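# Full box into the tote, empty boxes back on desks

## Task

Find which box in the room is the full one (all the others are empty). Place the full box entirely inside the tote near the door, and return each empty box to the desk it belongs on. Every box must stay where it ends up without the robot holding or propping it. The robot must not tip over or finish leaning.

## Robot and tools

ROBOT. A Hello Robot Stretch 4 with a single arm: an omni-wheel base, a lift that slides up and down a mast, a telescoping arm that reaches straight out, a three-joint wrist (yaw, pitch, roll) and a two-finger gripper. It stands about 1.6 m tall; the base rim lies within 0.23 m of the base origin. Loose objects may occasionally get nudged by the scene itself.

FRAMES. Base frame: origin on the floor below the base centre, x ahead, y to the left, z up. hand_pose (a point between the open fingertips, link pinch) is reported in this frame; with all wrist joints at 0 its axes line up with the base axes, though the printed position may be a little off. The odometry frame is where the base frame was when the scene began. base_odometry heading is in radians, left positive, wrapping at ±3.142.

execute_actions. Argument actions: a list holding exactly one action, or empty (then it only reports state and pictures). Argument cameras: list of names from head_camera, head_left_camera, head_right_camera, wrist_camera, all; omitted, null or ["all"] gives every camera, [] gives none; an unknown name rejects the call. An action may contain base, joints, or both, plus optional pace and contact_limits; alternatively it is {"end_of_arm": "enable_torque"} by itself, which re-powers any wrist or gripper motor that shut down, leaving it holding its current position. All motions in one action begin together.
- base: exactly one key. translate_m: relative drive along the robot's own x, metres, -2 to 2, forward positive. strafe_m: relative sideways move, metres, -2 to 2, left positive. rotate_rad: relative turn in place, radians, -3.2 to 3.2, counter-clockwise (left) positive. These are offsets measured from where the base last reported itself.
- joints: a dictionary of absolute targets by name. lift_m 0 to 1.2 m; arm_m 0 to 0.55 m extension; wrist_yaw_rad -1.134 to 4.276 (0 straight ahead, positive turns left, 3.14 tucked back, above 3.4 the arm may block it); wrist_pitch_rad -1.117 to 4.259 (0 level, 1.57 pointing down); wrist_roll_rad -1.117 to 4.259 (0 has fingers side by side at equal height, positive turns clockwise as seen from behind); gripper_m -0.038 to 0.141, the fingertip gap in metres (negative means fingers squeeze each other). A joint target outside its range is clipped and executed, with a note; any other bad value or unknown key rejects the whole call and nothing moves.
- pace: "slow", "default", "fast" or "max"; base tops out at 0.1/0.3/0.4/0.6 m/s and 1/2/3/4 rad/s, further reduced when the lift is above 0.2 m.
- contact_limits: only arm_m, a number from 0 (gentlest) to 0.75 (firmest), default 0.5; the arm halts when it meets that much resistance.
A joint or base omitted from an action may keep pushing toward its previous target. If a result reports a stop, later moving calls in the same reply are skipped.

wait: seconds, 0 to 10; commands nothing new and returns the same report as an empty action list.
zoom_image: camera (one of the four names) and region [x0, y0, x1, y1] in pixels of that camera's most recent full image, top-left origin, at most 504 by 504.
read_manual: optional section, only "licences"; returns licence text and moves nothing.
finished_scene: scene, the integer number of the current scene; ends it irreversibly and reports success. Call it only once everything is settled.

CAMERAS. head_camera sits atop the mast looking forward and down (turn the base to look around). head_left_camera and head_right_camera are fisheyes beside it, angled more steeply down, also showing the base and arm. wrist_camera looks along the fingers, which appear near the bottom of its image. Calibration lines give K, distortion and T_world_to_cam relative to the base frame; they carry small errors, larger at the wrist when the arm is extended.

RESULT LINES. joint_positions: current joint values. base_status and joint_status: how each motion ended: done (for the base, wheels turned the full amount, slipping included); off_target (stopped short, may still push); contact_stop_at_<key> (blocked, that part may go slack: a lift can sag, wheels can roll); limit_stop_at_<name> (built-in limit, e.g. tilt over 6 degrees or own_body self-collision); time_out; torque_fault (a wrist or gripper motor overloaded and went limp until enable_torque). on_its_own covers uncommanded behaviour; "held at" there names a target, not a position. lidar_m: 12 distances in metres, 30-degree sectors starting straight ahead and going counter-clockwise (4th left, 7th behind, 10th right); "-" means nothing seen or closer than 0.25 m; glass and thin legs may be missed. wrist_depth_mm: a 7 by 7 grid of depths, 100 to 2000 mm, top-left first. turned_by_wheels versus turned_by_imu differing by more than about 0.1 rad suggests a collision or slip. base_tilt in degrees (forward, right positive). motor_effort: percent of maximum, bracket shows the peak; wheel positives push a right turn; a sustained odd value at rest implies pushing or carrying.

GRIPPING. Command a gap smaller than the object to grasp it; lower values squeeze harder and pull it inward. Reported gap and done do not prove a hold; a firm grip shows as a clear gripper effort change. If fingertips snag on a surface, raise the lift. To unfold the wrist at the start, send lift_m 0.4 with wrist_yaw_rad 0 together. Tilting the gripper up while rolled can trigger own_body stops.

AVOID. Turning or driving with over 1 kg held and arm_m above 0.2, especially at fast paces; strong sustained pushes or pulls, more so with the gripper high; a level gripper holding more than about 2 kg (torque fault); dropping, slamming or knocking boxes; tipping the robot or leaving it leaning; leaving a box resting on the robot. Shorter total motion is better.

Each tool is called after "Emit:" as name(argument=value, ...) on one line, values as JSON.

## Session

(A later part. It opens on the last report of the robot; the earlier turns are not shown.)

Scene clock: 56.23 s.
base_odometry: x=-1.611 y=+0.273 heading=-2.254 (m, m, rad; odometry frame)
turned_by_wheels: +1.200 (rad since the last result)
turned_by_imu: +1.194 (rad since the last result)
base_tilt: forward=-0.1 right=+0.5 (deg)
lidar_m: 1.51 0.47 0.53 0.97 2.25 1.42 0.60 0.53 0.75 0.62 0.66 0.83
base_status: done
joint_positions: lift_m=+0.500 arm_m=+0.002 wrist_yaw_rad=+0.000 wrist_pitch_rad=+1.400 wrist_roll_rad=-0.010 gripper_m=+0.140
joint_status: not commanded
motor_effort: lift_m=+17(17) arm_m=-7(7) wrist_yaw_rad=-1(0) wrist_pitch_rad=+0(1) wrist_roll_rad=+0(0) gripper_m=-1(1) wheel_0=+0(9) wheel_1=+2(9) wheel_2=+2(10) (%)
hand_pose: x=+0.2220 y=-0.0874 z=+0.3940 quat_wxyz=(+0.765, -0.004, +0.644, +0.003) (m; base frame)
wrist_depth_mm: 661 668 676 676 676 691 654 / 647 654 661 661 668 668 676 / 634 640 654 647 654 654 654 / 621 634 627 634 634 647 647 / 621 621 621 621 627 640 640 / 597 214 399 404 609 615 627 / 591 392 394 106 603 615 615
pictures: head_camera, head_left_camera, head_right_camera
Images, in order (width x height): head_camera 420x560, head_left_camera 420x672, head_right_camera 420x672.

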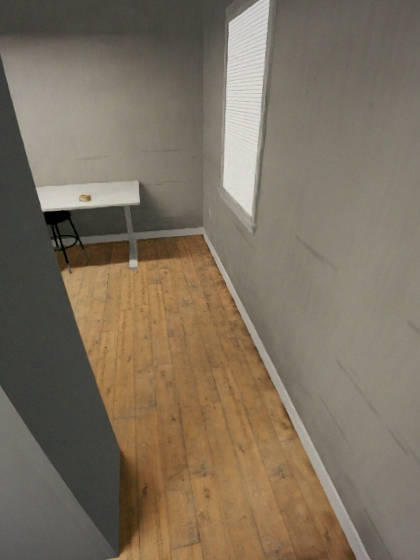

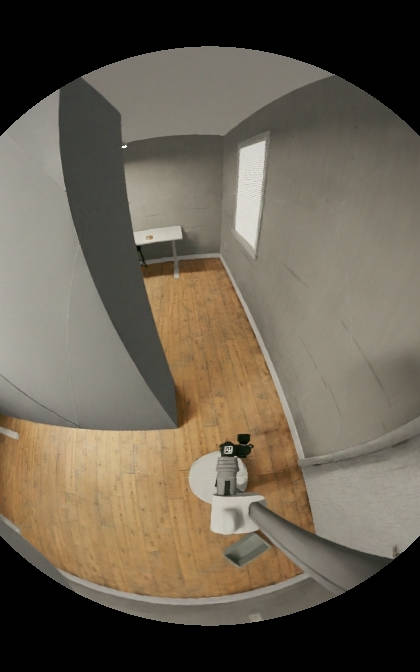

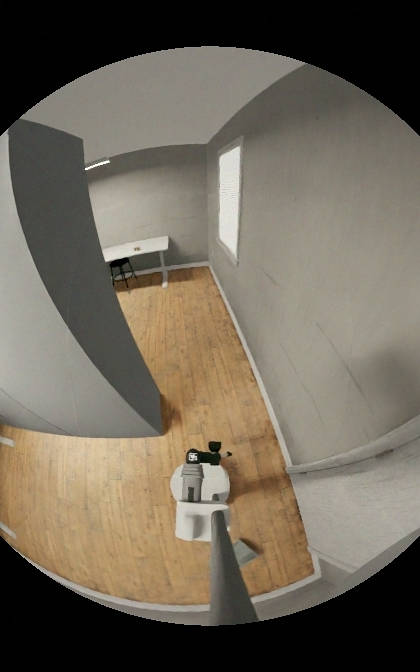

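Emit:
execute_actions(actions=[{"base": {"translate_m": 1.2}, "pace": "max"}], cameras=[])

Emit:
execute_actions(actions=[{"base": {"rotate_rad": 0.75}, "pace": "fast"}], cameras=["head_camera", "head_left_camera", "head_right_camera"])

Scene clock: 61.23 s.
base_odometry: x=-2.368 y=-0.658 heading=-2.254 (m, m, rad; odometry frame)
turned_by_wheels: +0.000 (rad since the last result)
turned_by_imu: +0.000 (rad since the last result)
base_tilt: forward=+0.0 right=+0.4 (deg)
lidar_m: 0.88 1.55 1.80 2.46 0.55 0.59 1.68 0.80 0.48 0.42 0.39 0.52
base_status: done
joint_positions: lift_m=+0.500 arm_m=+0.002 wrist_yaw_rad=+0.000 wrist_pitch_rad=+1.400 wrist_roll_rad=-0.010 gripper_m=+0.140
joint_status: not commanded
motor_effort: lift_m=+17(17) arm_m=-8(8) wrist_yaw_rad=-1(0) wrist_pitch_rad=+0(1) wrist_roll_rad=+0(1) gripper_m=-1(0) wheel_0=+2(8) wheel_1=+1(5) wheel_2=+2(13) (%)
hand_pose: x=+0.2220 y=-0.0874 z=+0.3940 quat_wxyz=(+0.765, -0.004, +0.644, +0.003) (m; base frame)
wrist_depth_mm: 661 668 676 676 683 492 379 / 647 647 661 661 668 530 399 / 640 634 640 654 654 559 421 / 621 627 640 634 640 585 439 / 609 615 621 621 627 585 455 / 603 214 397 402 609 609 484 / 591 392 394 106 609 603 521
pictures: none
No camera images: the call's "cameras" was empty. Leave "cameras" out to get every camera's image.

Scene clock: 62.53 s.
base_odometry: x=-2.368 y=-0.658 heading=-1.503 (m, m, rad; odometry frame)
turned_by_wheels: +0.750 (rad since the last result)
turned_by_imu: +0.746 (rad since the last result)
base_tilt: forward=+0.0 right=+0.4 (deg)
lidar_m: 1.59 2.24 0.96 0.51 0.74 1.63 0.63 0.44 0.40 0.43 0.62 1.55
base_status: done
joint_positions: lift_m=+0.500 arm_m=+0.002 wrist_yaw_rad=+0.000 wrist_pitch_rad=+1.400 wrist_roll_rad=-0.010 gripper_m=+0.140
joint_status: not commanded
motor_effort: lift_m=+17(17) arm_m=-7(8) wrist_yaw_rad=+0(1) wrist_pitch_rad=-1(1) wrist_roll_rad=-1(1) gripper_m=-1(1) wheel_0=+1(8) wheel_1=+2(6) wheel_2=+1(10) (%)
hand_pose: x=+0.2220 y=-0.0874 z=+0.3940 quat_wxyz=(+0.765, -0.004, +0.644, +0.003) (m; base frame)
wrist_depth_mm: 668 668 661 676 691 691 691 / 647 654 654 661 676 676 676 / 634 640 654 661 661 661 661 / 627 627 634 634 640 647 654 / 615 621 621 621 634 634 640 / 597 213 402 407 615 621 621 / 585 392 394 106 609 609 603
pictures: head_camera, head_left_camera, head_right_camera
Images, in order (width x height): head_camera 420x560, head_left_camera 420x672, head_right_camera 420x672.

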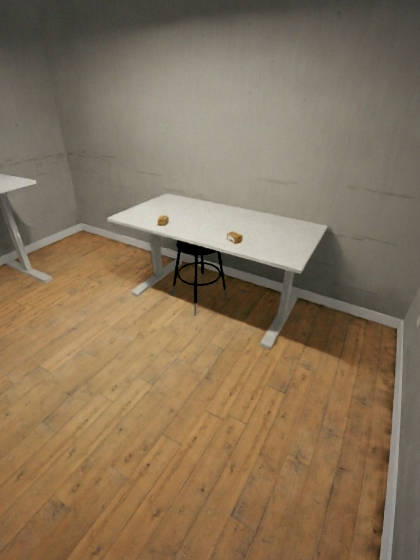

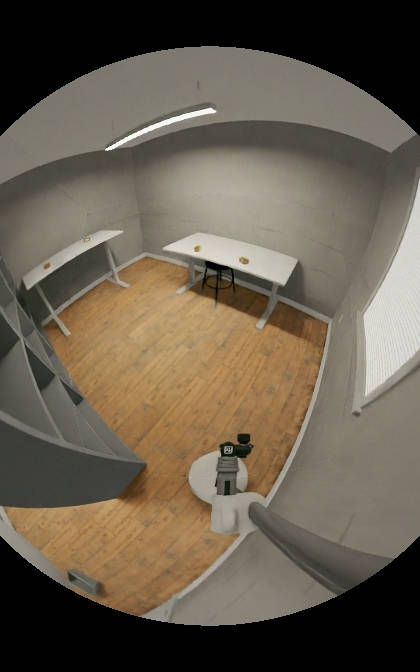

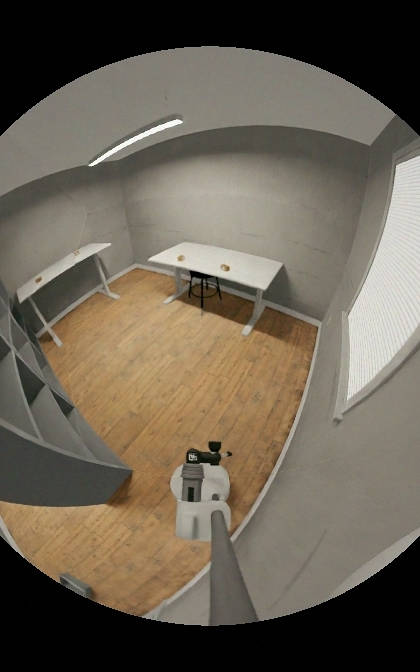

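Emit:
zoom_image(camera="head_camera", region=[100, 180, 340, 360])

Region (100, 180, 340, 360) of head_camera's 420x560 image, scaled by 2.100, with more detail than that image has; it fills the top 378 rows of this view, and the rest is white.

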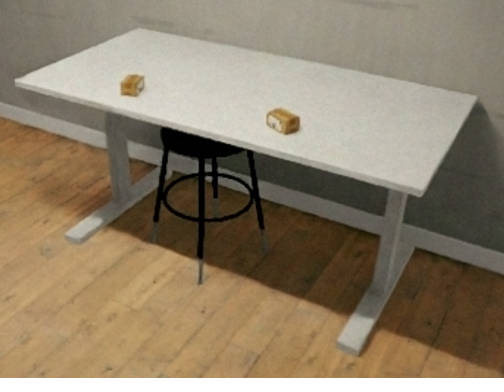

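Emit:
zoom_image(camera="head_camera", region=[140, 205, 260, 255])

Region (140, 205, 260, 255) of head_camera's 420x560 image, scaled by 4.200, with more detail than that image has; it fills the top 210 rows of this view, and the rest is white.

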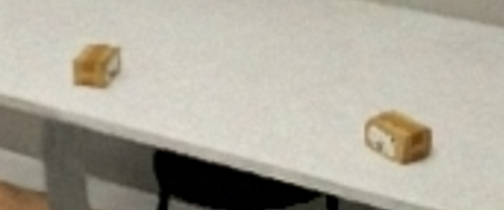

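Emit:
execute_actions(actions=[{"base": {"rotate_rad": 0.318}, "pace": "fast"}], cameras=[])

Emit:
execute_actions(actions=[{"base": {"translate_m": 1.49}, "joints": {"lift_m": 0.8, "wrist_pitch_rad": 0.4}, "pace": "max"}], cameras=[])

Emit:
execute_actions(actions=[{"base": {"rotate_rad": -0.88}, "pace": "fast"}])

Scene clock: 66.07 s.
base_odometry: x=-2.368 y=-0.658 heading=-1.186 (m, m, rad; odometry frame)
turned_by_wheels: +0.318 (rad since the last result)
turned_by_imu: +0.316 (rad since the last result)
base_tilt: forward=-0.1 right=+0.4 (deg)
lidar_m: 1.85 2.43 0.53 0.55 1.70 0.82 0.47 0.42 0.42 0.50 0.91 1.56
base_status: done
joint_positions: lift_m=+0.500 arm_m=+0.002 wrist_yaw_rad=+0.000 wrist_pitch_rad=+1.400 wrist_roll_rad=-0.010 gripper_m=+0.140
joint_status: not commanded
motor_effort: lift_m=+17(17) arm_m=-8(7) wrist_yaw_rad=-1(0) wrist_pitch_rad=-1(1) wrist_roll_rad=+0(0) gripper_m=+0(0) wheel_0=-2(8) wheel_1=+0(5) wheel_2=-2(8) (%)
hand_pose: x=+0.2220 y=-0.0874 z=+0.3940 quat_wxyz=(+0.765, -0.004, +0.644, +0.003) (m; base frame)
wrist_depth_mm: 668 668 676 676 683 691 691 / 654 654 661 661 668 668 676 / 634 640 647 654 654 654 661 / 627 627 640 634 647 640 640 / 609 621 621 621 621 634 634 / 603 214 402 404 615 615 621 / 597 392 394 106 603 615 615
pictures: none
No camera images: the call's "cameras" was empty. Leave "cameras" out to get every camera's image.

Scene clock: 70.47 s.
base_odometry: x=-1.808 y=-2.039 heading=-1.185 (m, m, rad; odometry frame)
turned_by_wheels: +0.000 (rad since the last result)
turned_by_imu: -0.001 (rad since the last result)
base_tilt: forward=-0.1 right=+0.4 (deg)
lidar_m: 0.64 1.36 1.35 1.37 1.19 1.20 1.72 1.49 1.50 0.59 0.50 0.53
base_status: done
joint_positions: lift_m=+0.800 arm_m=+0.002 wrist_yaw_rad=+0.000 wrist_pitch_rad=+0.402 wrist_roll_rad=-0.010 gripper_m=+0.140
joint_status: all done
motor_effort: lift_m=+20(22) arm_m=-7(8) wrist_yaw_rad=+0(0) wrist_pitch_rad=-6(13) wrist_roll_rad=+0(0) gripper_m=-1(1) wheel_0=+1(9) wheel_1=+1(5) wheel_2=+2(14) (%)
hand_pose: x=+0.4385 y=-0.0874 z=+0.8652 quat_wxyz=(+0.980, -0.005, +0.200, +0.001) (m; base frame)
wrist_depth_mm: 1661 1863 1863 1464 1205 1008 878 / 1708 1921 - 1576 1229 1060 917 / 1756 - - 1661 976 946 904 / 1808 - - 668 668 661 647 / 1756 1863 1808 603 508 436 496 / 1499 213 1336 1397 455 399 399 / 1229 1255 1229 106 1160 1118 347
pictures: none
No camera images: the call's "cameras" was empty. Leave "cameras" out to get every camera's image.

Scene clock: 72.00 s.
base_odometry: x=-1.808 y=-2.039 heading=-2.065 (m, m, rad; odometry frame)
turned_by_wheels: -0.880 (rad since the last result)
turned_by_imu: -0.875 (rad since the last result)
base_tilt: forward=-0.1 right=+0.4 (deg)
lidar_m: 0.51 0.56 0.75 1.35 1.38 1.27 1.17 1.26 1.60 1.49 0.79 0.58
base_status: done
joint_positions: lift_m=+0.800 arm_m=+0.002 wrist_yaw_rad=+0.000 wrist_pitch_rad=+0.402 wrist_roll_rad=-0.010 gripper_m=+0.140
joint_status: not commanded
motor_effort: lift_m=+20(20) arm_m=-8(7) wrist_yaw_rad=+1(1) wrist_pitch_rad=-6(6) wrist_roll_rad=+0(0) gripper_m=-2(1) wheel_0=+1(8) wheel_1=-1(6) wheel_2=+1(6) (%)
hand_pose: x=+0.4385 y=-0.0874 z=+0.8652 quat_wxyz=(+0.980, -0.005, +0.200, +0.001) (m; base frame)
wrist_depth_mm: 946 960 991 991 1025 1042 1060 / 1008 1042 1042 1042 1078 1118 1118 / 1042 1042 1008 1008 976 946 1182 / 707 699 683 668 661 661 647 / 480 525 517 512 508 500 496 / 424 214 399 413 410 424 931 / 866 854 621 106 1205 1118 1182
pictures: head_camera, head_left_camera, head_right_camera, wrist_camera
camera_calibration (this result's frames):
wrist_camera: T_world_to_cam=[[-0.0286252, -0.999332, -0.0227003, -0.0570691], [-0.438415, 0.0329604, -0.898168, 1.01756], [0.898317, -0.015758, -0.439066, 0.214911], [0, 0, 0, 1]] pos_world=[0.251422, -0.0871836, 1.007]
Images, in order (width x height): head_camera 420x560, head_left_camera 420x672, head_right_camera 420x672, wrist_camera 616x392.

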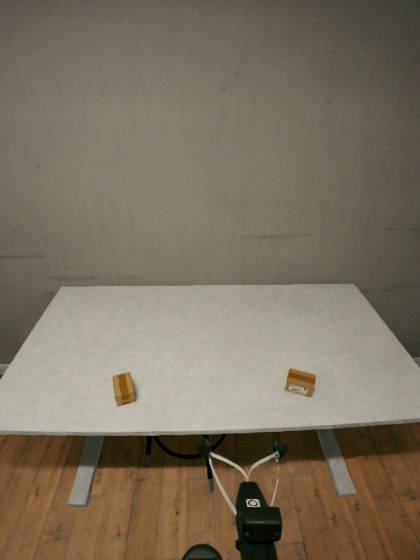

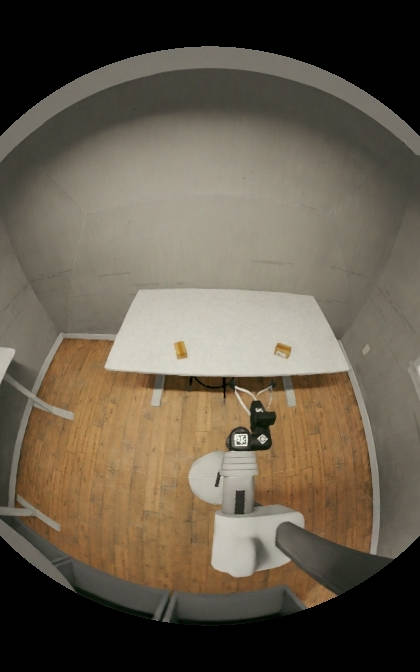

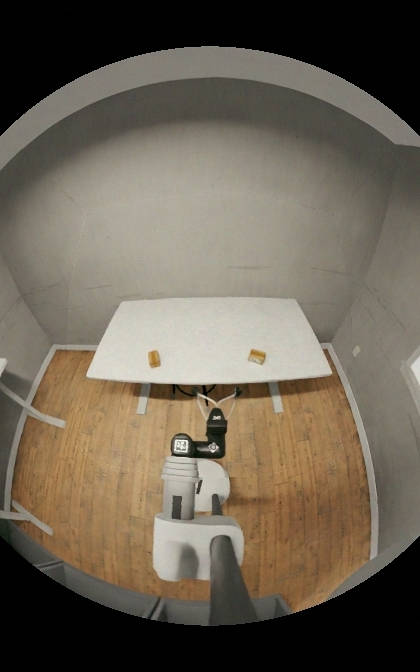

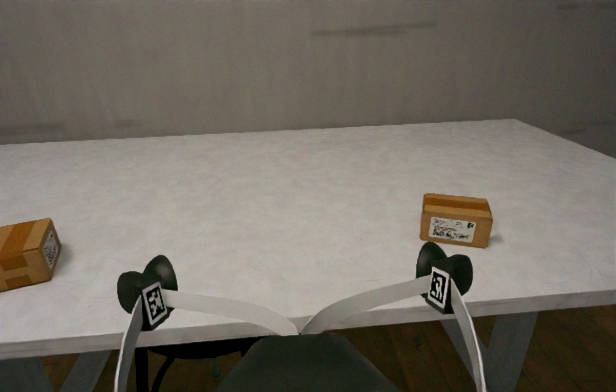

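Emit:
zoom_image(camera="head_camera", region=[260, 350, 340, 410])

Emit:
zoom_image(camera="head_camera", region=[85, 358, 165, 418])

Region (260, 350, 340, 410) of head_camera's 420x560 image, scaled by 6.300, with more detail than that image has; it fills the top 378 rows of this view, and the rest is white.

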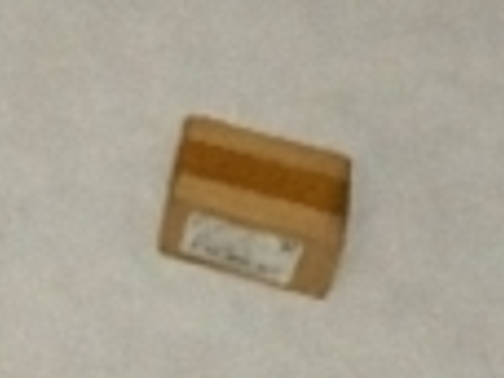

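Region (85, 358, 165, 418) of head_camera's 420x560 image, scaled by 6.300, with more detail than that image has; it fills the top 378 rows of this view, and the rest is white.

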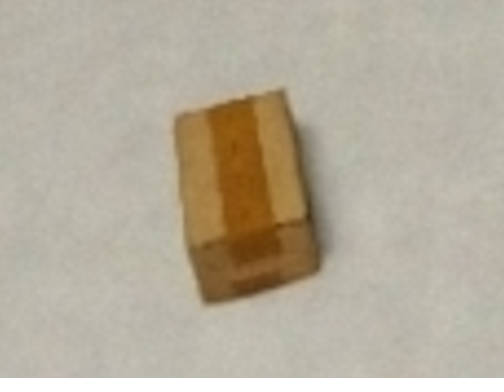

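Emit:
execute_actions(actions=[{"base": {"rotate_rad": -0.308}, "joints": {"lift_m": 0.72, "arm_m": 0.15}, "pace": "fast"}], cameras=["wrist_camera"])

Scene clock: 75.10 s.
base_odometry: x=-1.808 y=-2.039 heading=-2.373 (m, m, rad; odometry frame)
turned_by_wheels: -0.308 (rad since the last result)
turned_by_imu: -0.306 (rad since the last result)
base_tilt: forward=+0.0 right=+0.4 (deg)
lidar_m: 0.51 0.51 0.59 1.38 1.34 1.52 1.20 1.19 1.38 1.49 1.48 0.65
base_status: done
joint_positions: lift_m=+0.720 arm_m=+0.149 wrist_yaw_rad=+0.000 wrist_pitch_rad=+0.402 wrist_roll_rad=-0.010 gripper_m=+0.140
joint_status: all done
motor_effort: lift_m=+16(19) arm_m=+9(9) wrist_yaw_rad=-1(1) wrist_pitch_rad=-6(6) wrist_roll_rad=+0(0) gripper_m=+0(0) wheel_0=+2(8) wheel_1=+1(6) wheel_2=+2(6) (%)
hand_pose: x=+0.5850 y=-0.0874 z=+0.7855 quat_wxyz=(+0.980, -0.005, +0.200, +0.001) (m; base frame)
wrist_depth_mm: 778 842 904 991 1078 1205 1281 / 820 878 960 1025 1138 1281 1281 / 768 741 723 715 699 683 1255 / 508 504 492 387 480 477 466 / 382 377 375 368 362 377 1308 / 304 214 279 300 904 1255 1281 / 255 258 273 106 1025 1098 1078
pictures: wrist_camera
camera_calibration (this result's frames):
wrist_camera: T_world_to_cam=[[-0.0283927, -0.999339, -0.0226995, -0.05476], [-0.438447, 0.0328581, -0.898156, 1.01021], [0.898309, -0.0155485, -0.43909, 0.0483619], [0, 0, 0, 1]] pos_world=[0.397923, -0.0871653, 0.927316]
Images, in order (width x height): wrist_camera 616x392.

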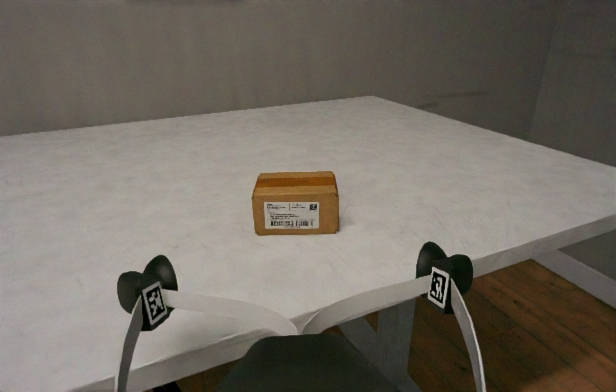

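Emit:
execute_actions(actions=[{"joints": {"lift_m": 0.682, "arm_m": 0.331}}], cameras=["wrist_camera"])

Emit:
execute_actions(actions=[{"joints": {"gripper_m": 0.03}}], cameras=[])

Emit:
execute_actions(actions=[{"joints": {"lift_m": 0.705}, "pace": "slow"}], cameras=["wrist_camera"])

Scene clock: 77.17 s.
base_odometry: x=-1.808 y=-2.039 heading=-2.373 (m, m, rad; odometry frame)
turned_by_wheels: +0.000 (rad since the last result)
turned_by_imu: +0.000 (rad since the last result)
base_tilt: forward=+0.0 right=+0.5 (deg)
lidar_m: 0.54 0.51 0.57 1.38 1.34 1.49 1.20 1.20 1.34 1.48 1.46 0.67
base_status: not commanded
joint_positions: lift_m=+0.682 arm_m=+0.330 wrist_yaw_rad=+0.000 wrist_pitch_rad=+0.402 wrist_roll_rad=-0.010 gripper_m=+0.140
joint_status: all done
motor_effort: lift_m=+16(16) arm_m=+8(13) wrist_yaw_rad=-1(1) wrist_pitch_rad=-6(6) wrist_roll_rad=+0(0) gripper_m=-2(1) wheel_0=+2(2) wheel_1=+0(1) wheel_2=+2(2) (%)
hand_pose: x=+0.7660 y=-0.0874 z=+0.7476 quat_wxyz=(+0.980, -0.005, +0.200, +0.001) (m; base frame)
wrist_depth_mm: 647 683 750 831 904 976 1098 / 668 723 788 854 946 1060 1182 / 621 603 591 585 574 559 1160 / 413 407 402 397 392 387 384 / 312 307 278 212 271 293 291 / 249 214 205 204 211 229 236 / 207 205 204 106 201 199 198
pictures: wrist_camera
camera_calibration (this result's frames):
wrist_camera: T_world_to_cam=[[-0.0284434, -0.999338, -0.0227025, -0.0504553], [-0.438352, 0.0328814, -0.898202, 1.05546], [0.898353, -0.0155962, -0.438997, -0.13096], [0, 0, 0, 1]] pos_world=[0.578878, -0.0871695, 0.889382]
Images, in order (width x height): wrist_camera 616x392.

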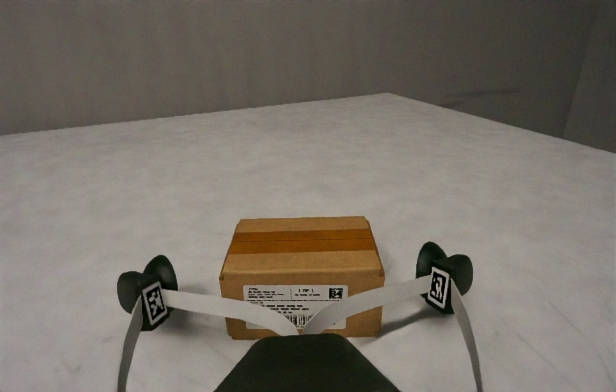

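Scene clock: 79.27 s.
base_odometry: x=-1.808 y=-2.039 heading=-2.373 (m, m, rad; odometry frame)
turned_by_wheels: +0.000 (rad since the last result)
turned_by_imu: +0.000 (rad since the last result)
base_tilt: forward=-0.1 right=+0.3 (deg)
lidar_m: 0.51 0.50 0.60 1.40 1.35 1.50 1.21 1.19 1.36 1.48 1.49 0.67
base_status: not commanded
joint_positions: lift_m=+0.682 arm_m=+0.330 wrist_yaw_rad=+0.000 wrist_pitch_rad=+0.402 wrist_roll_rad=-0.010 gripper_m=+0.030
joint_status: all done
motor_effort: lift_m=+15(16) arm_m=+8(8) wrist_yaw_rad=-1(0) wrist_pitch_rad=-6(6) wrist_roll_rad=+0(0) gripper_m=-21(22) wheel_0=+2(2) wheel_1=+1(1) wheel_2=+2(2) (%)
hand_pose: x=+0.7660 y=-0.0874 z=+0.7476 quat_wxyz=(+0.980, -0.005, +0.200, +0.001) (m; base frame)
wrist_depth_mm: 640 691 750 820 891 991 1098 / 683 732 778 866 931 1060 1182 / 621 609 597 585 564 559 1182 / 415 404 402 397 389 384 379 / 310 307 216 199 282 293 291 / 248 182 185 186 185 221 236 / 207 199 198 106 201 196 198
pictures: none
No camera images: the call's "cameras" was empty. Leave "cameras" out to get every camera's image.

Scene clock: 80.23 s.
base_odometry: x=-1.808 y=-2.039 heading=-2.373 (m, m, rad; odometry frame)
turned_by_wheels: +0.000 (rad since the last result)
turned_by_imu: +0.000 (rad since the last result)
base_tilt: forward=+0.2 right=+0.4 (deg)
lidar_m: 0.53 0.52 0.59 1.39 1.35 1.49 1.21 1.20 1.36 1.51 1.50 0.67
base_status: not commanded
joint_positions: lift_m=+0.705 arm_m=+0.330 wrist_yaw_rad=+0.000 wrist_pitch_rad=+0.402 wrist_roll_rad=-0.010 gripper_m=+0.030
joint_status: all done
motor_effort: lift_m=+21(21) arm_m=+8(8) wrist_yaw_rad=+0(1) wrist_pitch_rad=-6(6) wrist_roll_rad=+0(0) gripper_m=-20(20) wheel_0=+2(2) wheel_1=+1(1) wheel_2=+2(2) (%)
hand_pose: x=+0.7659 y=-0.0874 z=+0.7700 quat_wxyz=(+0.980, -0.005, +0.200, +0.001) (m; base frame)
wrist_depth_mm: 640 691 759 820 904 991 1098 / 676 715 798 866 946 1060 1182 / 683 683 683 654 640 627 1205 / 469 459 455 449 442 436 433 / 353 347 216 199 319 332 329 / 281 181 186 186 185 251 267 / 235 225 224 105 228 222 224
pictures: wrist_camera
camera_calibration (this result's frames):
wrist_camera: T_world_to_cam=[[-0.0284458, -0.999338, -0.0226989, -0.0499464], [-0.438461, 0.0328811, -0.898149, 1.07568], [0.8983, -0.0155959, -0.439106, -0.120961], [0, 0, 0, 1]] pos_world=[0.578883, -0.0871694, 0.911872]
Images, in order (width x height): wrist_camera 616x392.

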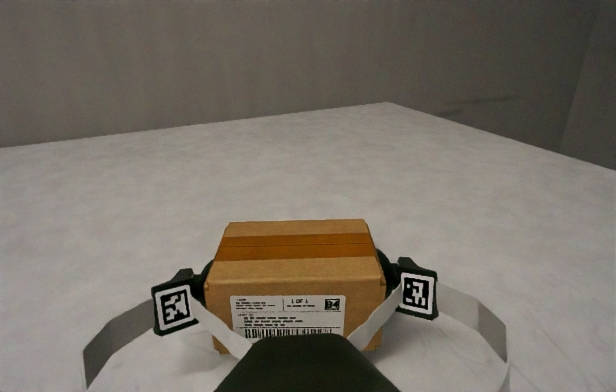

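Emit:
execute_actions(actions=[{"joints": {"lift_m": 0.682}, "pace": "slow"}], cameras=[])

Emit:
execute_actions(actions=[{"joints": {"gripper_m": 0.13}}], cameras=["wrist_camera"])

Emit:
execute_actions(actions=[{"joints": {"lift_m": 0.74, "arm_m": 0.14}, "pace": "fast"}], cameras=[])

Emit:
execute_actions(actions=[{"base": {"rotate_rad": 0.8}, "joints": {"lift_m": 0.72}, "pace": "fast"}], cameras=["head_camera", "wrist_camera"])

Scene clock: 81.93 s.
base_odometry: x=-1.808 y=-2.039 heading=-2.373 (m, m, rad; odometry frame)
turned_by_wheels: +0.000 (rad since the last result)
turned_by_imu: +0.000 (rad since the last result)
base_tilt: forward=-0.1 right=+0.4 (deg)
lidar_m: 0.52 0.52 0.59 1.38 1.34 1.49 1.21 1.21 1.37 1.49 1.47 0.65
base_status: not commanded
joint_positions: lift_m=+0.682 arm_m=+0.330 wrist_yaw_rad=+0.000 wrist_pitch_rad=+0.402 wrist_roll_rad=-0.010 gripper_m=+0.030
joint_status: all done
motor_effort: lift_m=+15(21) arm_m=+8(8) wrist_yaw_rad=+0(0) wrist_pitch_rad=-6(6) wrist_roll_rad=+0(0) gripper_m=-21(20) wheel_0=+2(2) wheel_1=+1(1) wheel_2=+2(2) (%)
hand_pose: x=+0.7659 y=-0.0874 z=+0.7475 quat_wxyz=(+0.980, -0.005, +0.200, +0.001) (m; base frame)
wrist_depth_mm: 647 691 741 820 878 1008 1118 / 668 723 788 854 917 1060 1182 / 627 603 597 580 574 554 1160 / 418 410 399 397 389 387 379 / 310 309 216 200 281 294 290 / 248 182 185 186 185 221 236 / 207 198 198 106 200 197 198
pictures: none
No camera images: the call's "cameras" was empty. Leave "cameras" out to get every camera's image.

Scene clock: 83.87 s.
base_odometry: x=-1.808 y=-2.039 heading=-2.373 (m, m, rad; odometry frame)
turned_by_wheels: +0.000 (rad since the last result)
turned_by_imu: +0.000 (rad since the last result)
base_tilt: forward=-0.1 right=+0.4 (deg)
lidar_m: 0.53 0.52 0.57 1.38 1.36 1.50 1.19 1.20 1.37 1.51 1.50 0.65
base_status: not commanded
joint_positions: lift_m=+0.682 arm_m=+0.330 wrist_yaw_rad=+0.000 wrist_pitch_rad=+0.402 wrist_roll_rad=-0.010 gripper_m=+0.130
joint_status: all done
motor_effort: lift_m=+15(15) arm_m=+8(8) wrist_yaw_rad=+0(1) wrist_pitch_rad=-6(6) wrist_roll_rad=-1(0) gripper_m=+0(21) wheel_0=+2(2) wheel_1=+1(1) wheel_2=+2(2) (%)
hand_pose: x=+0.7659 y=-0.0874 z=+0.7475 quat_wxyz=(+0.980, -0.005, +0.200, +0.001) (m; base frame)
wrist_depth_mm: 640 699 741 820 891 991 1118 / 668 732 788 866 917 1098 1182 / 621 609 597 580 574 554 1138 / 418 407 404 397 389 384 382 / 310 306 243 212 272 296 291 / 249 227 205 201 214 230 236 / 207 205 204 106 201 199 198
pictures: wrist_camera
camera_calibration (this result's frames):
wrist_camera: T_world_to_cam=[[-0.0284463, -0.999338, -0.0226987, -0.0504569], [-0.438472, 0.0328813, -0.898143, 1.05548], [0.898295, -0.0155961, -0.439117, -0.130828], [0, 0, 0, 1]] pos_world=[0.578884, -0.0871694, 0.889377]
Images, in order (width x height): wrist_camera 616x392.

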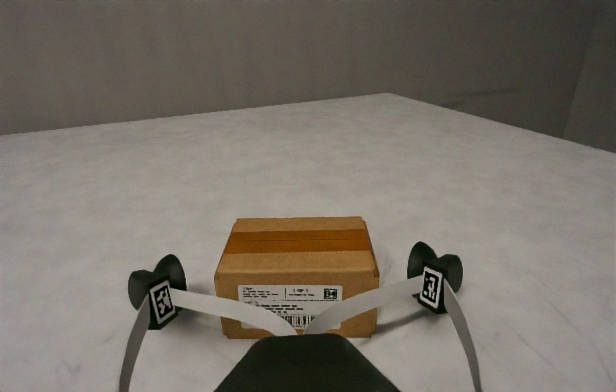

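Scene clock: 85.27 s.
base_odometry: x=-1.808 y=-2.039 heading=-2.373 (m, m, rad; odometry frame)
turned_by_wheels: +0.000 (rad since the last result)
turned_by_imu: +0.000 (rad since the last result)
base_tilt: forward=-0.1 right=+0.5 (deg)
lidar_m: 0.54 0.51 0.58 1.39 1.35 1.45 1.21 1.21 1.37 1.50 1.47 0.67
base_status: not commanded
joint_positions: lift_m=+0.740 arm_m=+0.141 wrist_yaw_rad=+0.000 wrist_pitch_rad=+0.402 wrist_roll_rad=-0.010 gripper_m=+0.130
joint_status: all done
motor_effort: lift_m=+21(22) arm_m=-7(13) wrist_yaw_rad=+0(1) wrist_pitch_rad=-6(7) wrist_roll_rad=+0(0) gripper_m=+0(1) wheel_0=+2(2) wheel_1=+1(1) wheel_2=+2(2) (%)
hand_pose: x=+0.5777 y=-0.0875 z=+0.8051 quat_wxyz=(+0.980, -0.005, +0.200, +0.001) (m; base frame)
wrist_depth_mm: 788 842 917 976 1098 1182 1255 / 820 878 960 1042 1182 1281 1281 / 831 820 798 788 768 750 1308 / 554 544 535 421 521 517 512 / 415 410 404 402 402 397 1255 / 334 306 306 324 345 1281 1336 / 279 276 286 106 1098 1098 1118
pictures: none
No camera images: the call's "cameras" was empty. Leave "cameras" out to get every camera's image.

Scene clock: 86.70 s.
base_odometry: x=-1.808 y=-2.039 heading=-1.573 (m, m, rad; odometry frame)
turned_by_wheels: +0.800 (rad since the last result)
turned_by_imu: +0.796 (rad since the last result)
base_tilt: forward=+0.0 right=+0.5 (deg)
lidar_m: 0.56 0.72 1.35 1.42 1.26 1.18 1.23 1.63 1.49 0.84 0.57 0.53
base_status: done
joint_positions: lift_m=+0.720 arm_m=+0.141 wrist_yaw_rad=+0.000 wrist_pitch_rad=+0.402 wrist_roll_rad=-0.010 gripper_m=+0.130
joint_status: all done
motor_effort: lift_m=+16(18) arm_m=-8(8) wrist_yaw_rad=-1(1) wrist_pitch_rad=-6(6) wrist_roll_rad=+0(0) gripper_m=-1(1) wheel_0=+0(8) wheel_1=+1(10) wheel_2=+0(8) (%)
hand_pose: x=+0.5778 y=-0.0874 z=+0.7855 quat_wxyz=(+0.980, -0.005, +0.200, +0.001) (m; base frame)
wrist_depth_mm: 1308 1138 1042 946 866 809 741 / 1430 1255 1118 1008 917 842 788 / 1576 1229 741 715 699 683 676 / 508 500 488 394 480 473 469 / 384 377 370 342 366 362 357 / 1336 315 287 297 273 282 290 / 1138 1138 1042 106 248 245 244
pictures: head_camera, wrist_camera
camera_calibration (this result's frames):
wrist_camera: T_world_to_cam=[[-0.0283635, -0.99934, -0.0226983, -0.0549753], [-0.438487, 0.0328449, -0.898137, 1.00703], [0.89829, -0.0155214, -0.439129, 0.0548823], [0, 0, 0, 1]] pos_world=[0.390709, -0.0871629, 0.927302]
Images, in order (width x height): head_camera 420x560, wrist_camera 616x392.

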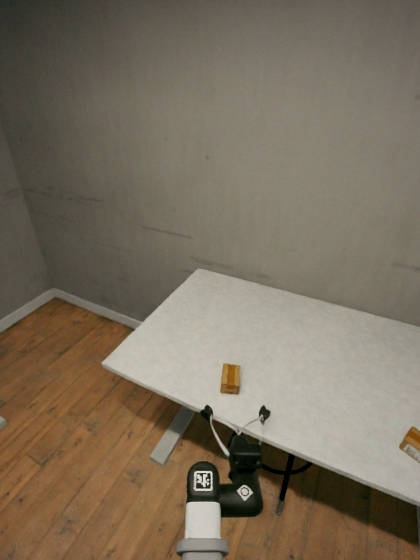

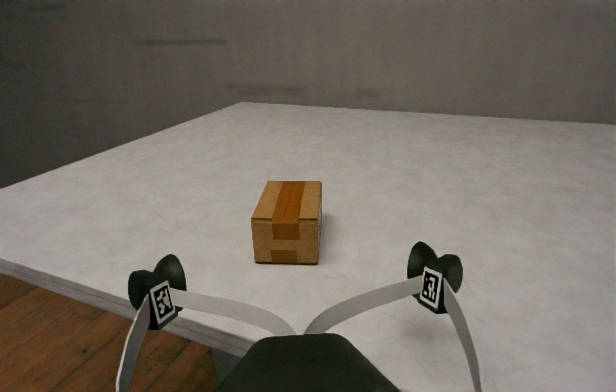

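Emit:
execute_actions(actions=[{"base": {"rotate_rad": 0.01}, "joints": {"lift_m": 0.682, "arm_m": 0.28, "gripper_m": 0.11}}], cameras=["wrist_camera"])

Emit:
execute_actions(actions=[{"joints": {"gripper_m": 0.005}}], cameras=[])

Emit:
execute_actions(actions=[{"joints": {"lift_m": 0.705}, "pace": "slow"}], cameras=["wrist_camera"])

Scene clock: 88.77 s.
base_odometry: x=-1.808 y=-2.039 heading=-1.563 (m, m, rad; odometry frame)
turned_by_wheels: +0.010 (rad since the last result)
turned_by_imu: +0.010 (rad since the last result)
base_tilt: forward=-0.1 right=+0.4 (deg)
lidar_m: 0.61 0.72 1.35 1.38 1.26 1.19 1.21 1.63 1.44 0.83 0.56 0.52
base_status: done
joint_positions: lift_m=+0.682 arm_m=+0.279 wrist_yaw_rad=+0.000 wrist_pitch_rad=+0.402 wrist_roll_rad=-0.010 gripper_m=+0.110
joint_status: all done
motor_effort: lift_m=+15(15) arm_m=+8(10) wrist_yaw_rad=-1(0) wrist_pitch_rad=-7(6) wrist_roll_rad=+0(0) gripper_m=-2(1) wheel_0=+0(3) wheel_1=+1(1) wheel_2=+0(5) (%)
hand_pose: x=+0.7150 y=-0.0874 z=+0.7476 quat_wxyz=(+0.980, -0.005, +0.200, +0.001) (m; base frame)
wrist_depth_mm: 1160 1025 931 831 759 691 654 / 1281 1098 960 866 798 741 683 / 1366 603 591 585 569 554 549 / 415 410 399 394 394 384 382 / 309 307 303 212 297 294 293 / 248 237 200 188 222 238 236 / 206 202 205 106 201 194 198
pictures: wrist_camera
camera_calibration (this result's frames):
wrist_camera: T_world_to_cam=[[-0.0284432, -0.999338, -0.0227011, -0.0519071], [-0.438394, 0.0328808, -0.898181, 1.03311], [0.898333, -0.0155951, -0.439039, -0.0851044], [0, 0, 0, 1]] pos_world=[0.527885, -0.0871693, 0.889377]
Images, in order (width x height): wrist_camera 616x392.

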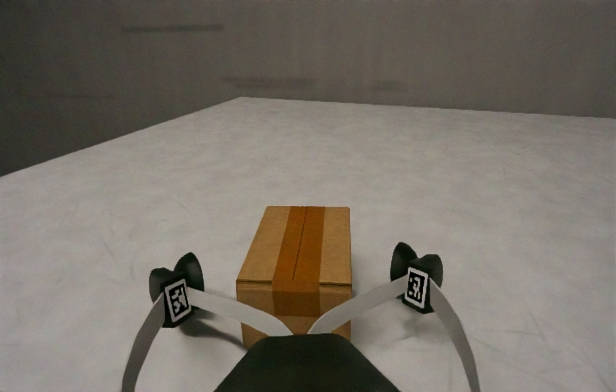

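Scene clock: 90.63 s.
base_odometry: x=-1.808 y=-2.039 heading=-1.563 (m, m, rad; odometry frame)
turned_by_wheels: +0.000 (rad since the last result)
turned_by_imu: +0.000 (rad since the last result)
base_tilt: forward=+0.0 right=+0.4 (deg)
lidar_m: 0.62 0.74 1.36 1.41 1.23 1.19 1.26 1.61 1.50 0.81 0.56 0.51
base_status: not commanded
joint_positions: lift_m=+0.682 arm_m=+0.279 wrist_yaw_rad=+0.000 wrist_pitch_rad=+0.402 wrist_roll_rad=-0.010 gripper_m=+0.005
joint_status: all done
motor_effort: lift_m=+15(16) arm_m=+8(8) wrist_yaw_rad=+0(1) wrist_pitch_rad=-6(6) wrist_roll_rad=+0(0) gripper_m=-20(20) wheel_0=+0(1) wheel_1=+1(1) wheel_2=+0(0) (%)
hand_pose: x=+0.7149 y=-0.0874 z=+0.7475 quat_wxyz=(+0.980, -0.005, +0.200, +0.001) (m; base frame)
wrist_depth_mm: 1160 1025 904 820 759 699 647 / 1255 1138 960 878 798 732 683 / 1366 603 591 585 569 559 549 / 413 407 399 397 389 384 379 / 310 307 290 201 298 296 291 / 249 246 179 175 190 228 236 / 207 193 204 106 201 194 199
pictures: none
No camera images: the call's "cameras" was empty. Leave "cameras" out to get every camera's image.

Scene clock: 91.60 s.
base_odometry: x=-1.808 y=-2.039 heading=-1.563 (m, m, rad; odometry frame)
turned_by_wheels: +0.000 (rad since the last result)
turned_by_imu: +0.000 (rad since the last result)
base_tilt: forward=-0.2 right=+0.4 (deg)
lidar_m: 0.61 0.76 1.36 1.37 1.30 1.19 1.23 1.63 1.49 0.80 0.55 0.53
base_status: not commanded
joint_positions: lift_m=+0.705 arm_m=+0.279 wrist_yaw_rad=+0.000 wrist_pitch_rad=+0.402 wrist_roll_rad=-0.010 gripper_m=+0.005
joint_status: all done
motor_effort: lift_m=+22(24) arm_m=+8(8) wrist_yaw_rad=+0(1) wrist_pitch_rad=-6(7) wrist_roll_rad=+0(1) gripper_m=-18(21) wheel_0=+0(0) wheel_1=+1(2) wheel_2=+0(0) (%)
hand_pose: x=+0.7149 y=-0.0874 z=+0.7700 quat_wxyz=(+0.980, -0.005, +0.200, +0.001) (m; base frame)
wrist_depth_mm: 1160 1025 917 820 759 699 647 / 1281 1098 976 878 809 732 683 / 1397 1138 668 661 647 627 621 / 469 462 452 449 442 436 430 / 349 347 330 201 338 332 332 / 281 278 179 174 190 260 266 / 235 219 231 106 228 220 224
pictures: wrist_camera
camera_calibration (this result's frames):
wrist_camera: T_world_to_cam=[[-0.0284474, -0.999338, -0.0226957, -0.0513991], [-0.438561, 0.0328807, -0.8981, 1.05332], [0.898251, -0.0155951, -0.439206, -0.0750435], [0, 0, 0, 1]] pos_world=[0.527891, -0.0871693, 0.91186]
Images, in order (width x height): wrist_camera 616x392.

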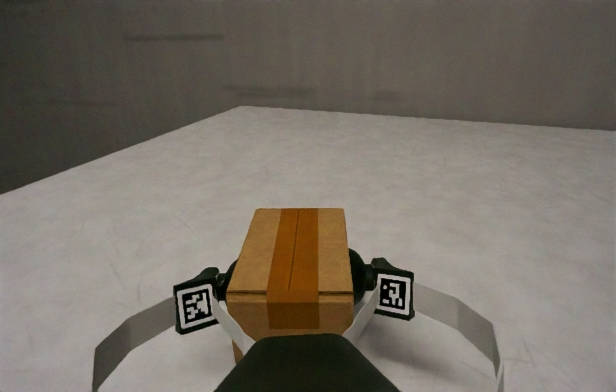

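Emit:
execute_actions(actions=[{"joints": {"lift_m": 0.682}, "pace": "slow"}], cameras=[])

Emit:
execute_actions(actions=[{"joints": {"gripper_m": 0.11}}], cameras=["wrist_camera"])

Emit:
execute_actions(actions=[{"joints": {"lift_m": 0.8, "arm_m": 0.0, "gripper_m": 0.14}, "pace": "fast"}], cameras=[])

Emit:
execute_actions(actions=[{"base": {"rotate_rad": 1.25}, "pace": "fast"}])

Scene clock: 93.37 s.
base_odometry: x=-1.808 y=-2.039 heading=-1.563 (m, m, rad; odometry frame)
turned_by_wheels: +0.000 (rad since the last result)
turned_by_imu: +0.000 (rad since the last result)
base_tilt: forward=+0.0 right=+0.4 (deg)
lidar_m: 0.62 0.74 1.34 1.39 1.29 1.19 1.24 1.61 1.48 0.82 0.56 0.49
base_status: not commanded
joint_positions: lift_m=+0.682 arm_m=+0.279 wrist_yaw_rad=+0.000 wrist_pitch_rad=+0.402 wrist_roll_rad=-0.010 gripper_m=+0.005
joint_status: all done
motor_effort: lift_m=+16(23) arm_m=+8(8) wrist_yaw_rad=-1(1) wrist_pitch_rad=-6(7) wrist_roll_rad=+0(0) gripper_m=-20(21) wheel_0=+0(1) wheel_1=+2(2) wheel_2=+0(0) (%)
hand_pose: x=+0.7149 y=-0.0874 z=+0.7475 quat_wxyz=(+0.980, -0.005, +0.200, +0.001) (m; base frame)
wrist_depth_mm: 1182 1025 904 831 759 691 647 / 1281 1118 976 878 798 741 676 / 1366 603 591 574 564 559 544 / 413 410 402 397 392 384 384 / 310 307 290 201 297 294 291 / 248 246 179 175 191 229 236 / 207 192 204 106 201 194 199
pictures: none
No camera images: the call's "cameras" was empty. Leave "cameras" out to get every camera's image.

Scene clock: 95.23 s.
base_odometry: x=-1.808 y=-2.039 heading=-1.563 (m, m, rad; odometry frame)
turned_by_wheels: +0.000 (rad since the last result)
turned_by_imu: +0.000 (rad since the last result)
base_tilt: forward=-0.1 right=+0.5 (deg)
lidar_m: 0.61 0.72 1.36 1.40 1.26 1.19 1.25 1.60 1.47 0.82 0.54 0.52
base_status: not commanded
joint_positions: lift_m=+0.682 arm_m=+0.279 wrist_yaw_rad=+0.000 wrist_pitch_rad=+0.402 wrist_roll_rad=-0.010 gripper_m=+0.110
joint_status: all done
motor_effort: lift_m=+15(15) arm_m=+9(8) wrist_yaw_rad=-1(0) wrist_pitch_rad=-6(7) wrist_roll_rad=+0(1) gripper_m=-2(21) wheel_0=+1(0) wheel_1=+1(1) wheel_2=+0(0) (%)
hand_pose: x=+0.7149 y=-0.0874 z=+0.7475 quat_wxyz=(+0.980, -0.005, +0.200, +0.001) (m; base frame)
wrist_depth_mm: 1160 1025 917 831 750 699 640 / 1255 1118 960 866 788 732 683 / 1397 609 597 585 569 564 544 / 413 407 402 397 389 384 382 / 310 307 303 212 296 294 291 / 249 237 200 187 223 237 236 / 207 202 204 106 202 194 199
pictures: wrist_camera
camera_calibration (this result's frames):
wrist_camera: T_world_to_cam=[[-0.0284477, -0.999338, -0.0226955, -0.0519097], [-0.43857, 0.0328808, -0.898095, 1.03312], [0.898247, -0.0155951, -0.439215, -0.0849149], [0, 0, 0, 1]] pos_world=[0.527893, -0.0871694, 0.889366]
Images, in order (width x height): wrist_camera 616x392.

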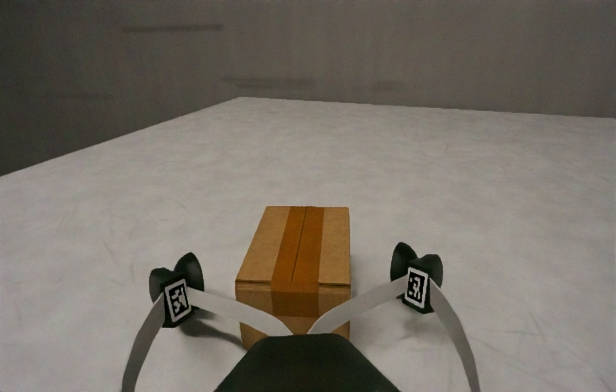

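Scene clock: 96.87 s.
base_odometry: x=-1.808 y=-2.039 heading=-1.563 (m, m, rad; odometry frame)
turned_by_wheels: +0.000 (rad since the last result)
turned_by_imu: +0.000 (rad since the last result)
base_tilt: forward=-0.1 right=+0.5 (deg)
lidar_m: 0.52 0.75 1.36 1.37 1.28 1.21 1.25 1.62 1.49 0.82 0.54 0.51
base_status: not commanded
joint_positions: lift_m=+0.800 arm_m=+0.002 wrist_yaw_rad=+0.000 wrist_pitch_rad=+0.402 wrist_roll_rad=-0.010 gripper_m=+0.140
joint_status: all done
motor_effort: lift_m=+21(22) arm_m=-9(7) wrist_yaw_rad=+0(1) wrist_pitch_rad=-6(6) wrist_roll_rad=+0(0) gripper_m=-1(1) wheel_0=+0(0) wheel_1=+1(2) wheel_2=+0(0) (%)
hand_pose: x=+0.4385 y=-0.0875 z=+0.8651 quat_wxyz=(+0.980, -0.005, +0.200, +0.001) (m; base frame)
wrist_depth_mm: 1499 1336 1160 1078 976 904 842 / 1661 1430 1281 1138 1042 946 891 / 1808 1537 1025 991 960 960 904 / 1921 699 683 676 668 661 654 / 1708 554 521 496 508 500 496 / 1499 213 459 427 384 392 402 / 1229 1255 1182 106 574 359 340
pictures: none
No camera images: the call's "cameras" was empty. Leave "cameras" out to get every camera's image.

Scene clock: 98.67 s.
base_odometry: x=-1.808 y=-2.039 heading=-0.313 (m, m, rad; odometry frame)
turned_by_wheels: +1.250 (rad since the last result)
turned_by_imu: +1.242 (rad since the last result)
base_tilt: forward=+0.0 right=+0.4 (deg)
lidar_m: 1.35 1.50 1.19 1.19 1.33 1.52 1.50 0.70 0.53 0.52 0.57 1.40
base_status: done
joint_positions: lift_m=+0.800 arm_m=+0.002 wrist_yaw_rad=+0.000 wrist_pitch_rad=+0.402 wrist_roll_rad=-0.010 gripper_m=+0.140
joint_status: not commanded
motor_effort: lift_m=+21(21) arm_m=-8(8) wrist_yaw_rad=-1(1) wrist_pitch_rad=-6(6) wrist_roll_rad=+0(0) gripper_m=+0(1) wheel_0=-2(8) wheel_1=-1(11) wheel_2=-2(10) (%)
hand_pose: x=+0.4385 y=-0.0874 z=+0.8651 quat_wxyz=(+0.980, -0.005, +0.200, +0.001) (m; base frame)
wrist_depth_mm: 1808 1808 1808 1756 1708 1708 1661 / 1921 1921 1921 1863 1863 1808 1756 / 1983 - - - 1921 1983 1921 / - - - - - - 1983 / 1808 1808 1808 1808 1708 1756 1708 / 1464 213 1366 1464 1336 1366 1397 / 1229 1229 1205 106 1182 1205 1160
pictures: head_camera, head_left_camera, head_right_camera, wrist_camera
camera_calibration (this result's frames):
wrist_camera: T_world_to_cam=[[-0.0284972, -0.999336, -0.0226979, -0.0570937], [-0.438497, 0.0329034, -0.89813, 1.01749], [0.898281, -0.0156412, -0.439144, 0.21491], [0, 0, 0, 1]] pos_world=[0.251492, -0.0871734, 1.00692]
Images, in order (width x height): head_camera 420x560, head_left_camera 420x672, head_right_camera 420x672, wrist_camera 616x392.

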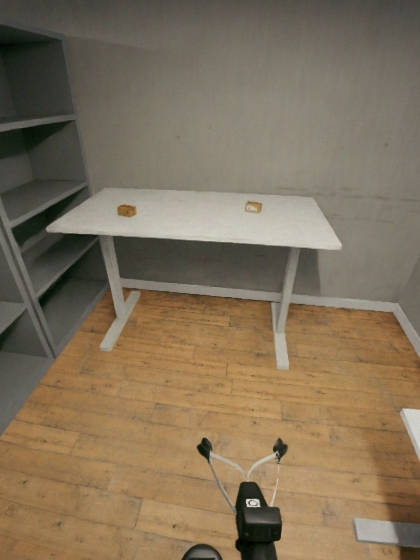

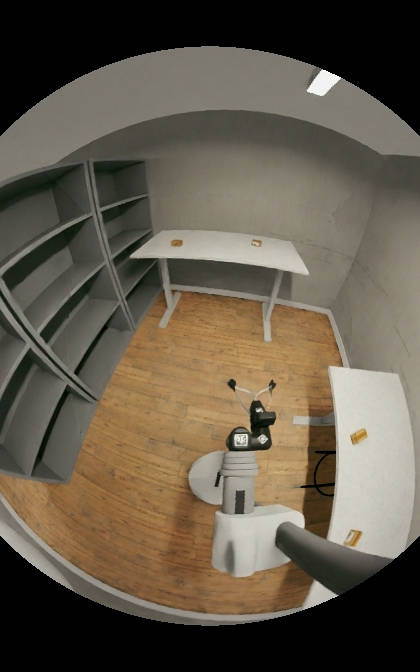

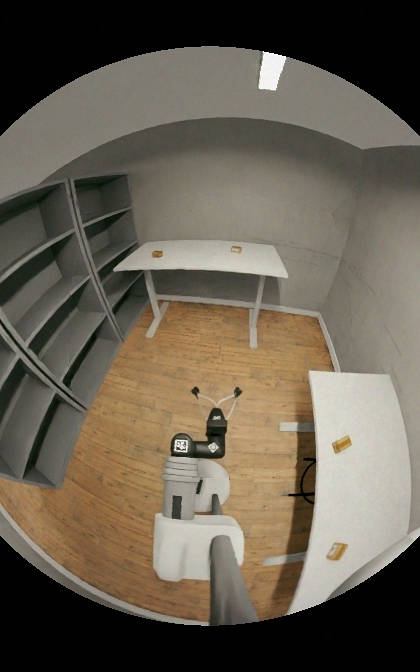

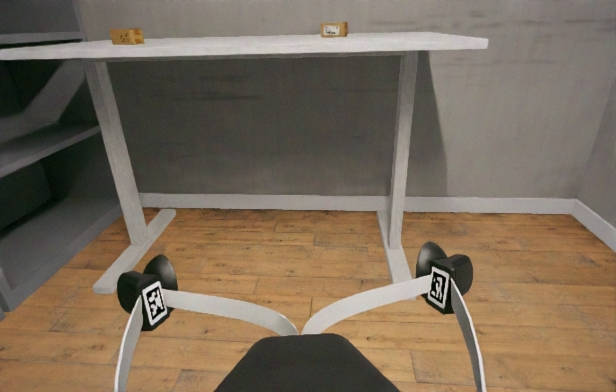

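Emit:
zoom_image(camera="head_camera", region=[100, 190, 280, 250])

Region (100, 190, 280, 250) of head_camera's 420x560 image, scaled by 2.800, with more detail than that image has.

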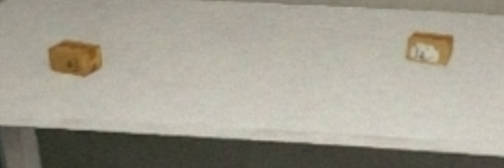

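Emit:
execute_actions(actions=[{"base": {"rotate_rad": 0.18}, "pace": "fast"}], cameras=[])

Emit:
execute_actions(actions=[{"base": {"translate_m": 1.03}, "joints": {"lift_m": 1.05}, "pace": "max"}], cameras=[])

Emit:
execute_actions(actions=[{"base": {"rotate_rad": -0.34}, "pace": "fast"}], cameras=["head_camera", "wrist_camera"])

Scene clock: 101.87 s.
base_odometry: x=-1.808 y=-2.039 heading=-0.133 (m, m, rad; odometry frame)
turned_by_wheels: +0.180 (rad since the last result)
turned_by_imu: +0.179 (rad since the last result)
base_tilt: forward=+0.0 right=+0.4 (deg)
lidar_m: 1.37 1.37 1.17 1.18 1.74 1.49 1.51 0.59 0.51 0.52 0.64 1.35
base_status: done
joint_positions: lift_m=+0.800 arm_m=+0.002 wrist_yaw_rad=+0.000 wrist_pitch_rad=+0.402 wrist_roll_rad=-0.010 gripper_m=+0.140
joint_status: not commanded
motor_effort: lift_m=+21(21) arm_m=-8(9) wrist_yaw_rad=+0(0) wrist_pitch_rad=-6(7) wrist_roll_rad=-1(1) gripper_m=-2(0) wheel_0=-1(8) wheel_1=+0(5) wheel_2=+0(4) (%)
hand_pose: x=+0.4386 y=-0.0874 z=+0.8651 quat_wxyz=(+0.980, -0.005, +0.200, +0.001) (m; base frame)
wrist_depth_mm: 1708 - 1863 1808 1661 1576 1537 / 1308 - - 1921 1863 1808 1661 / 1336 - - - 1921 1808 1708 / 1430 - - - - 1921 1808 / 1537 1708 1808 1808 1808 1661 1756 / 1430 213 1366 1464 1336 1430 1430 / 1229 1229 1229 106 1229 1182 1182
pictures: none
No camera images: the call's "cameras" was empty. Leave "cameras" out to get every camera's image.

Scene clock: 105.80 s.
base_odometry: x=-0.787 y=-2.175 heading=-0.133 (m, m, rad; odometry frame)
turned_by_wheels: +0.000 (rad since the last result)
turned_by_imu: +0.000 (rad since the last result)
base_tilt: forward=-0.1 right=+0.5 (deg)
lidar_m: 0.40 0.45 0.88 0.87 1.07 2.47 1.60 0.97 0.91 0.75 0.44 0.37
base_status: done
joint_positions: lift_m=+1.050 arm_m=+0.002 wrist_yaw_rad=+0.000 wrist_pitch_rad=+0.402 wrist_roll_rad=-0.010 gripper_m=+0.140
joint_status: all done
motor_effort: lift_m=+20(24) arm_m=-7(8) wrist_yaw_rad=+0(0) wrist_pitch_rad=-6(7) wrist_roll_rad=+0(0) gripper_m=-1(1) wheel_0=+0(8) wheel_1=-1(6) wheel_2=+3(11) (%)
hand_pose: x=+0.4385 y=-0.0874 z=+1.1152 quat_wxyz=(+0.980, -0.005, +0.200, +0.001) (m; base frame)
wrist_depth_mm: 1042 1042 976 917 866 820 788 / 1118 1098 1025 976 917 866 820 / 1098 1160 1060 1008 960 917 866 / 759 741 741 723 707 715 699 / 569 521 554 549 539 535 530 / 455 213 413 439 407 415 430 / 377 373 373 106 366 364 362
pictures: none
No camera images: the call's "cameras" was empty. Leave "cameras" out to get every camera's image.

Scene clock: 107.07 s.
base_odometry: x=-0.787 y=-2.175 heading=-0.473 (m, m, rad; odometry frame)
turned_by_wheels: -0.340 (rad since the last result)
turned_by_imu: -0.338 (rad since the last result)
base_tilt: forward=+0.0 right=+0.4 (deg)
lidar_m: 0.35 0.43 0.52 0.87 0.91 1.26 2.48 1.28 0.90 1.06 0.60 0.40
base_status: done
joint_positions: lift_m=+1.050 arm_m=+0.002 wrist_yaw_rad=+0.000 wrist_pitch_rad=+0.402 wrist_roll_rad=-0.010 gripper_m=+0.140
joint_status: not commanded
motor_effort: lift_m=+20(20) arm_m=-8(8) wrist_yaw_rad=+0(0) wrist_pitch_rad=-6(6) wrist_roll_rad=+0(0) gripper_m=+0(0) wheel_0=+3(7) wheel_1=+3(8) wheel_2=+1(6) (%)
hand_pose: x=+0.4385 y=-0.0874 z=+1.1152 quat_wxyz=(+0.980, -0.005, +0.200, +0.001) (m; base frame)
wrist_depth_mm: 866 866 891 891 917 917 960 / 904 917 931 960 976 1008 1008 / 960 976 991 991 1008 1025 1060 / 750 750 732 723 668 668 691 / 564 564 554 554 544 539 535 / 452 213 415 439 407 415 430 / 377 373 375 106 364 364 362
pictures: head_camera, wrist_camera
camera_calibration (this result's frames):
wrist_camera: T_world_to_cam=[[-0.0285108, -0.999336, -0.0227005, -0.0514131], [-0.438408, 0.0329103, -0.898173, 1.24211], [0.898324, -0.0156555, -0.439055, 0.324652], [0, 0, 0, 1]] pos_world=[0.251444, -0.0871746, 1.25701]
Images, in order (width x height): head_camera 420x560, wrist_camera 616x392.

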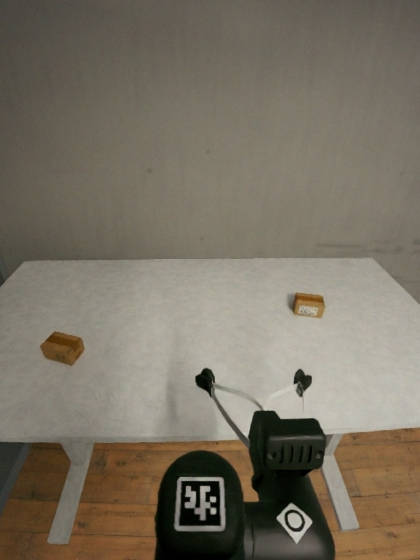

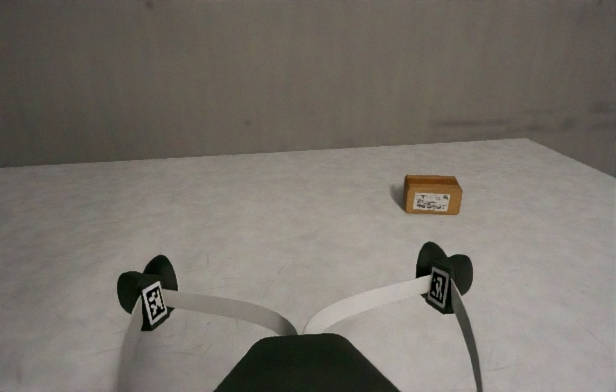

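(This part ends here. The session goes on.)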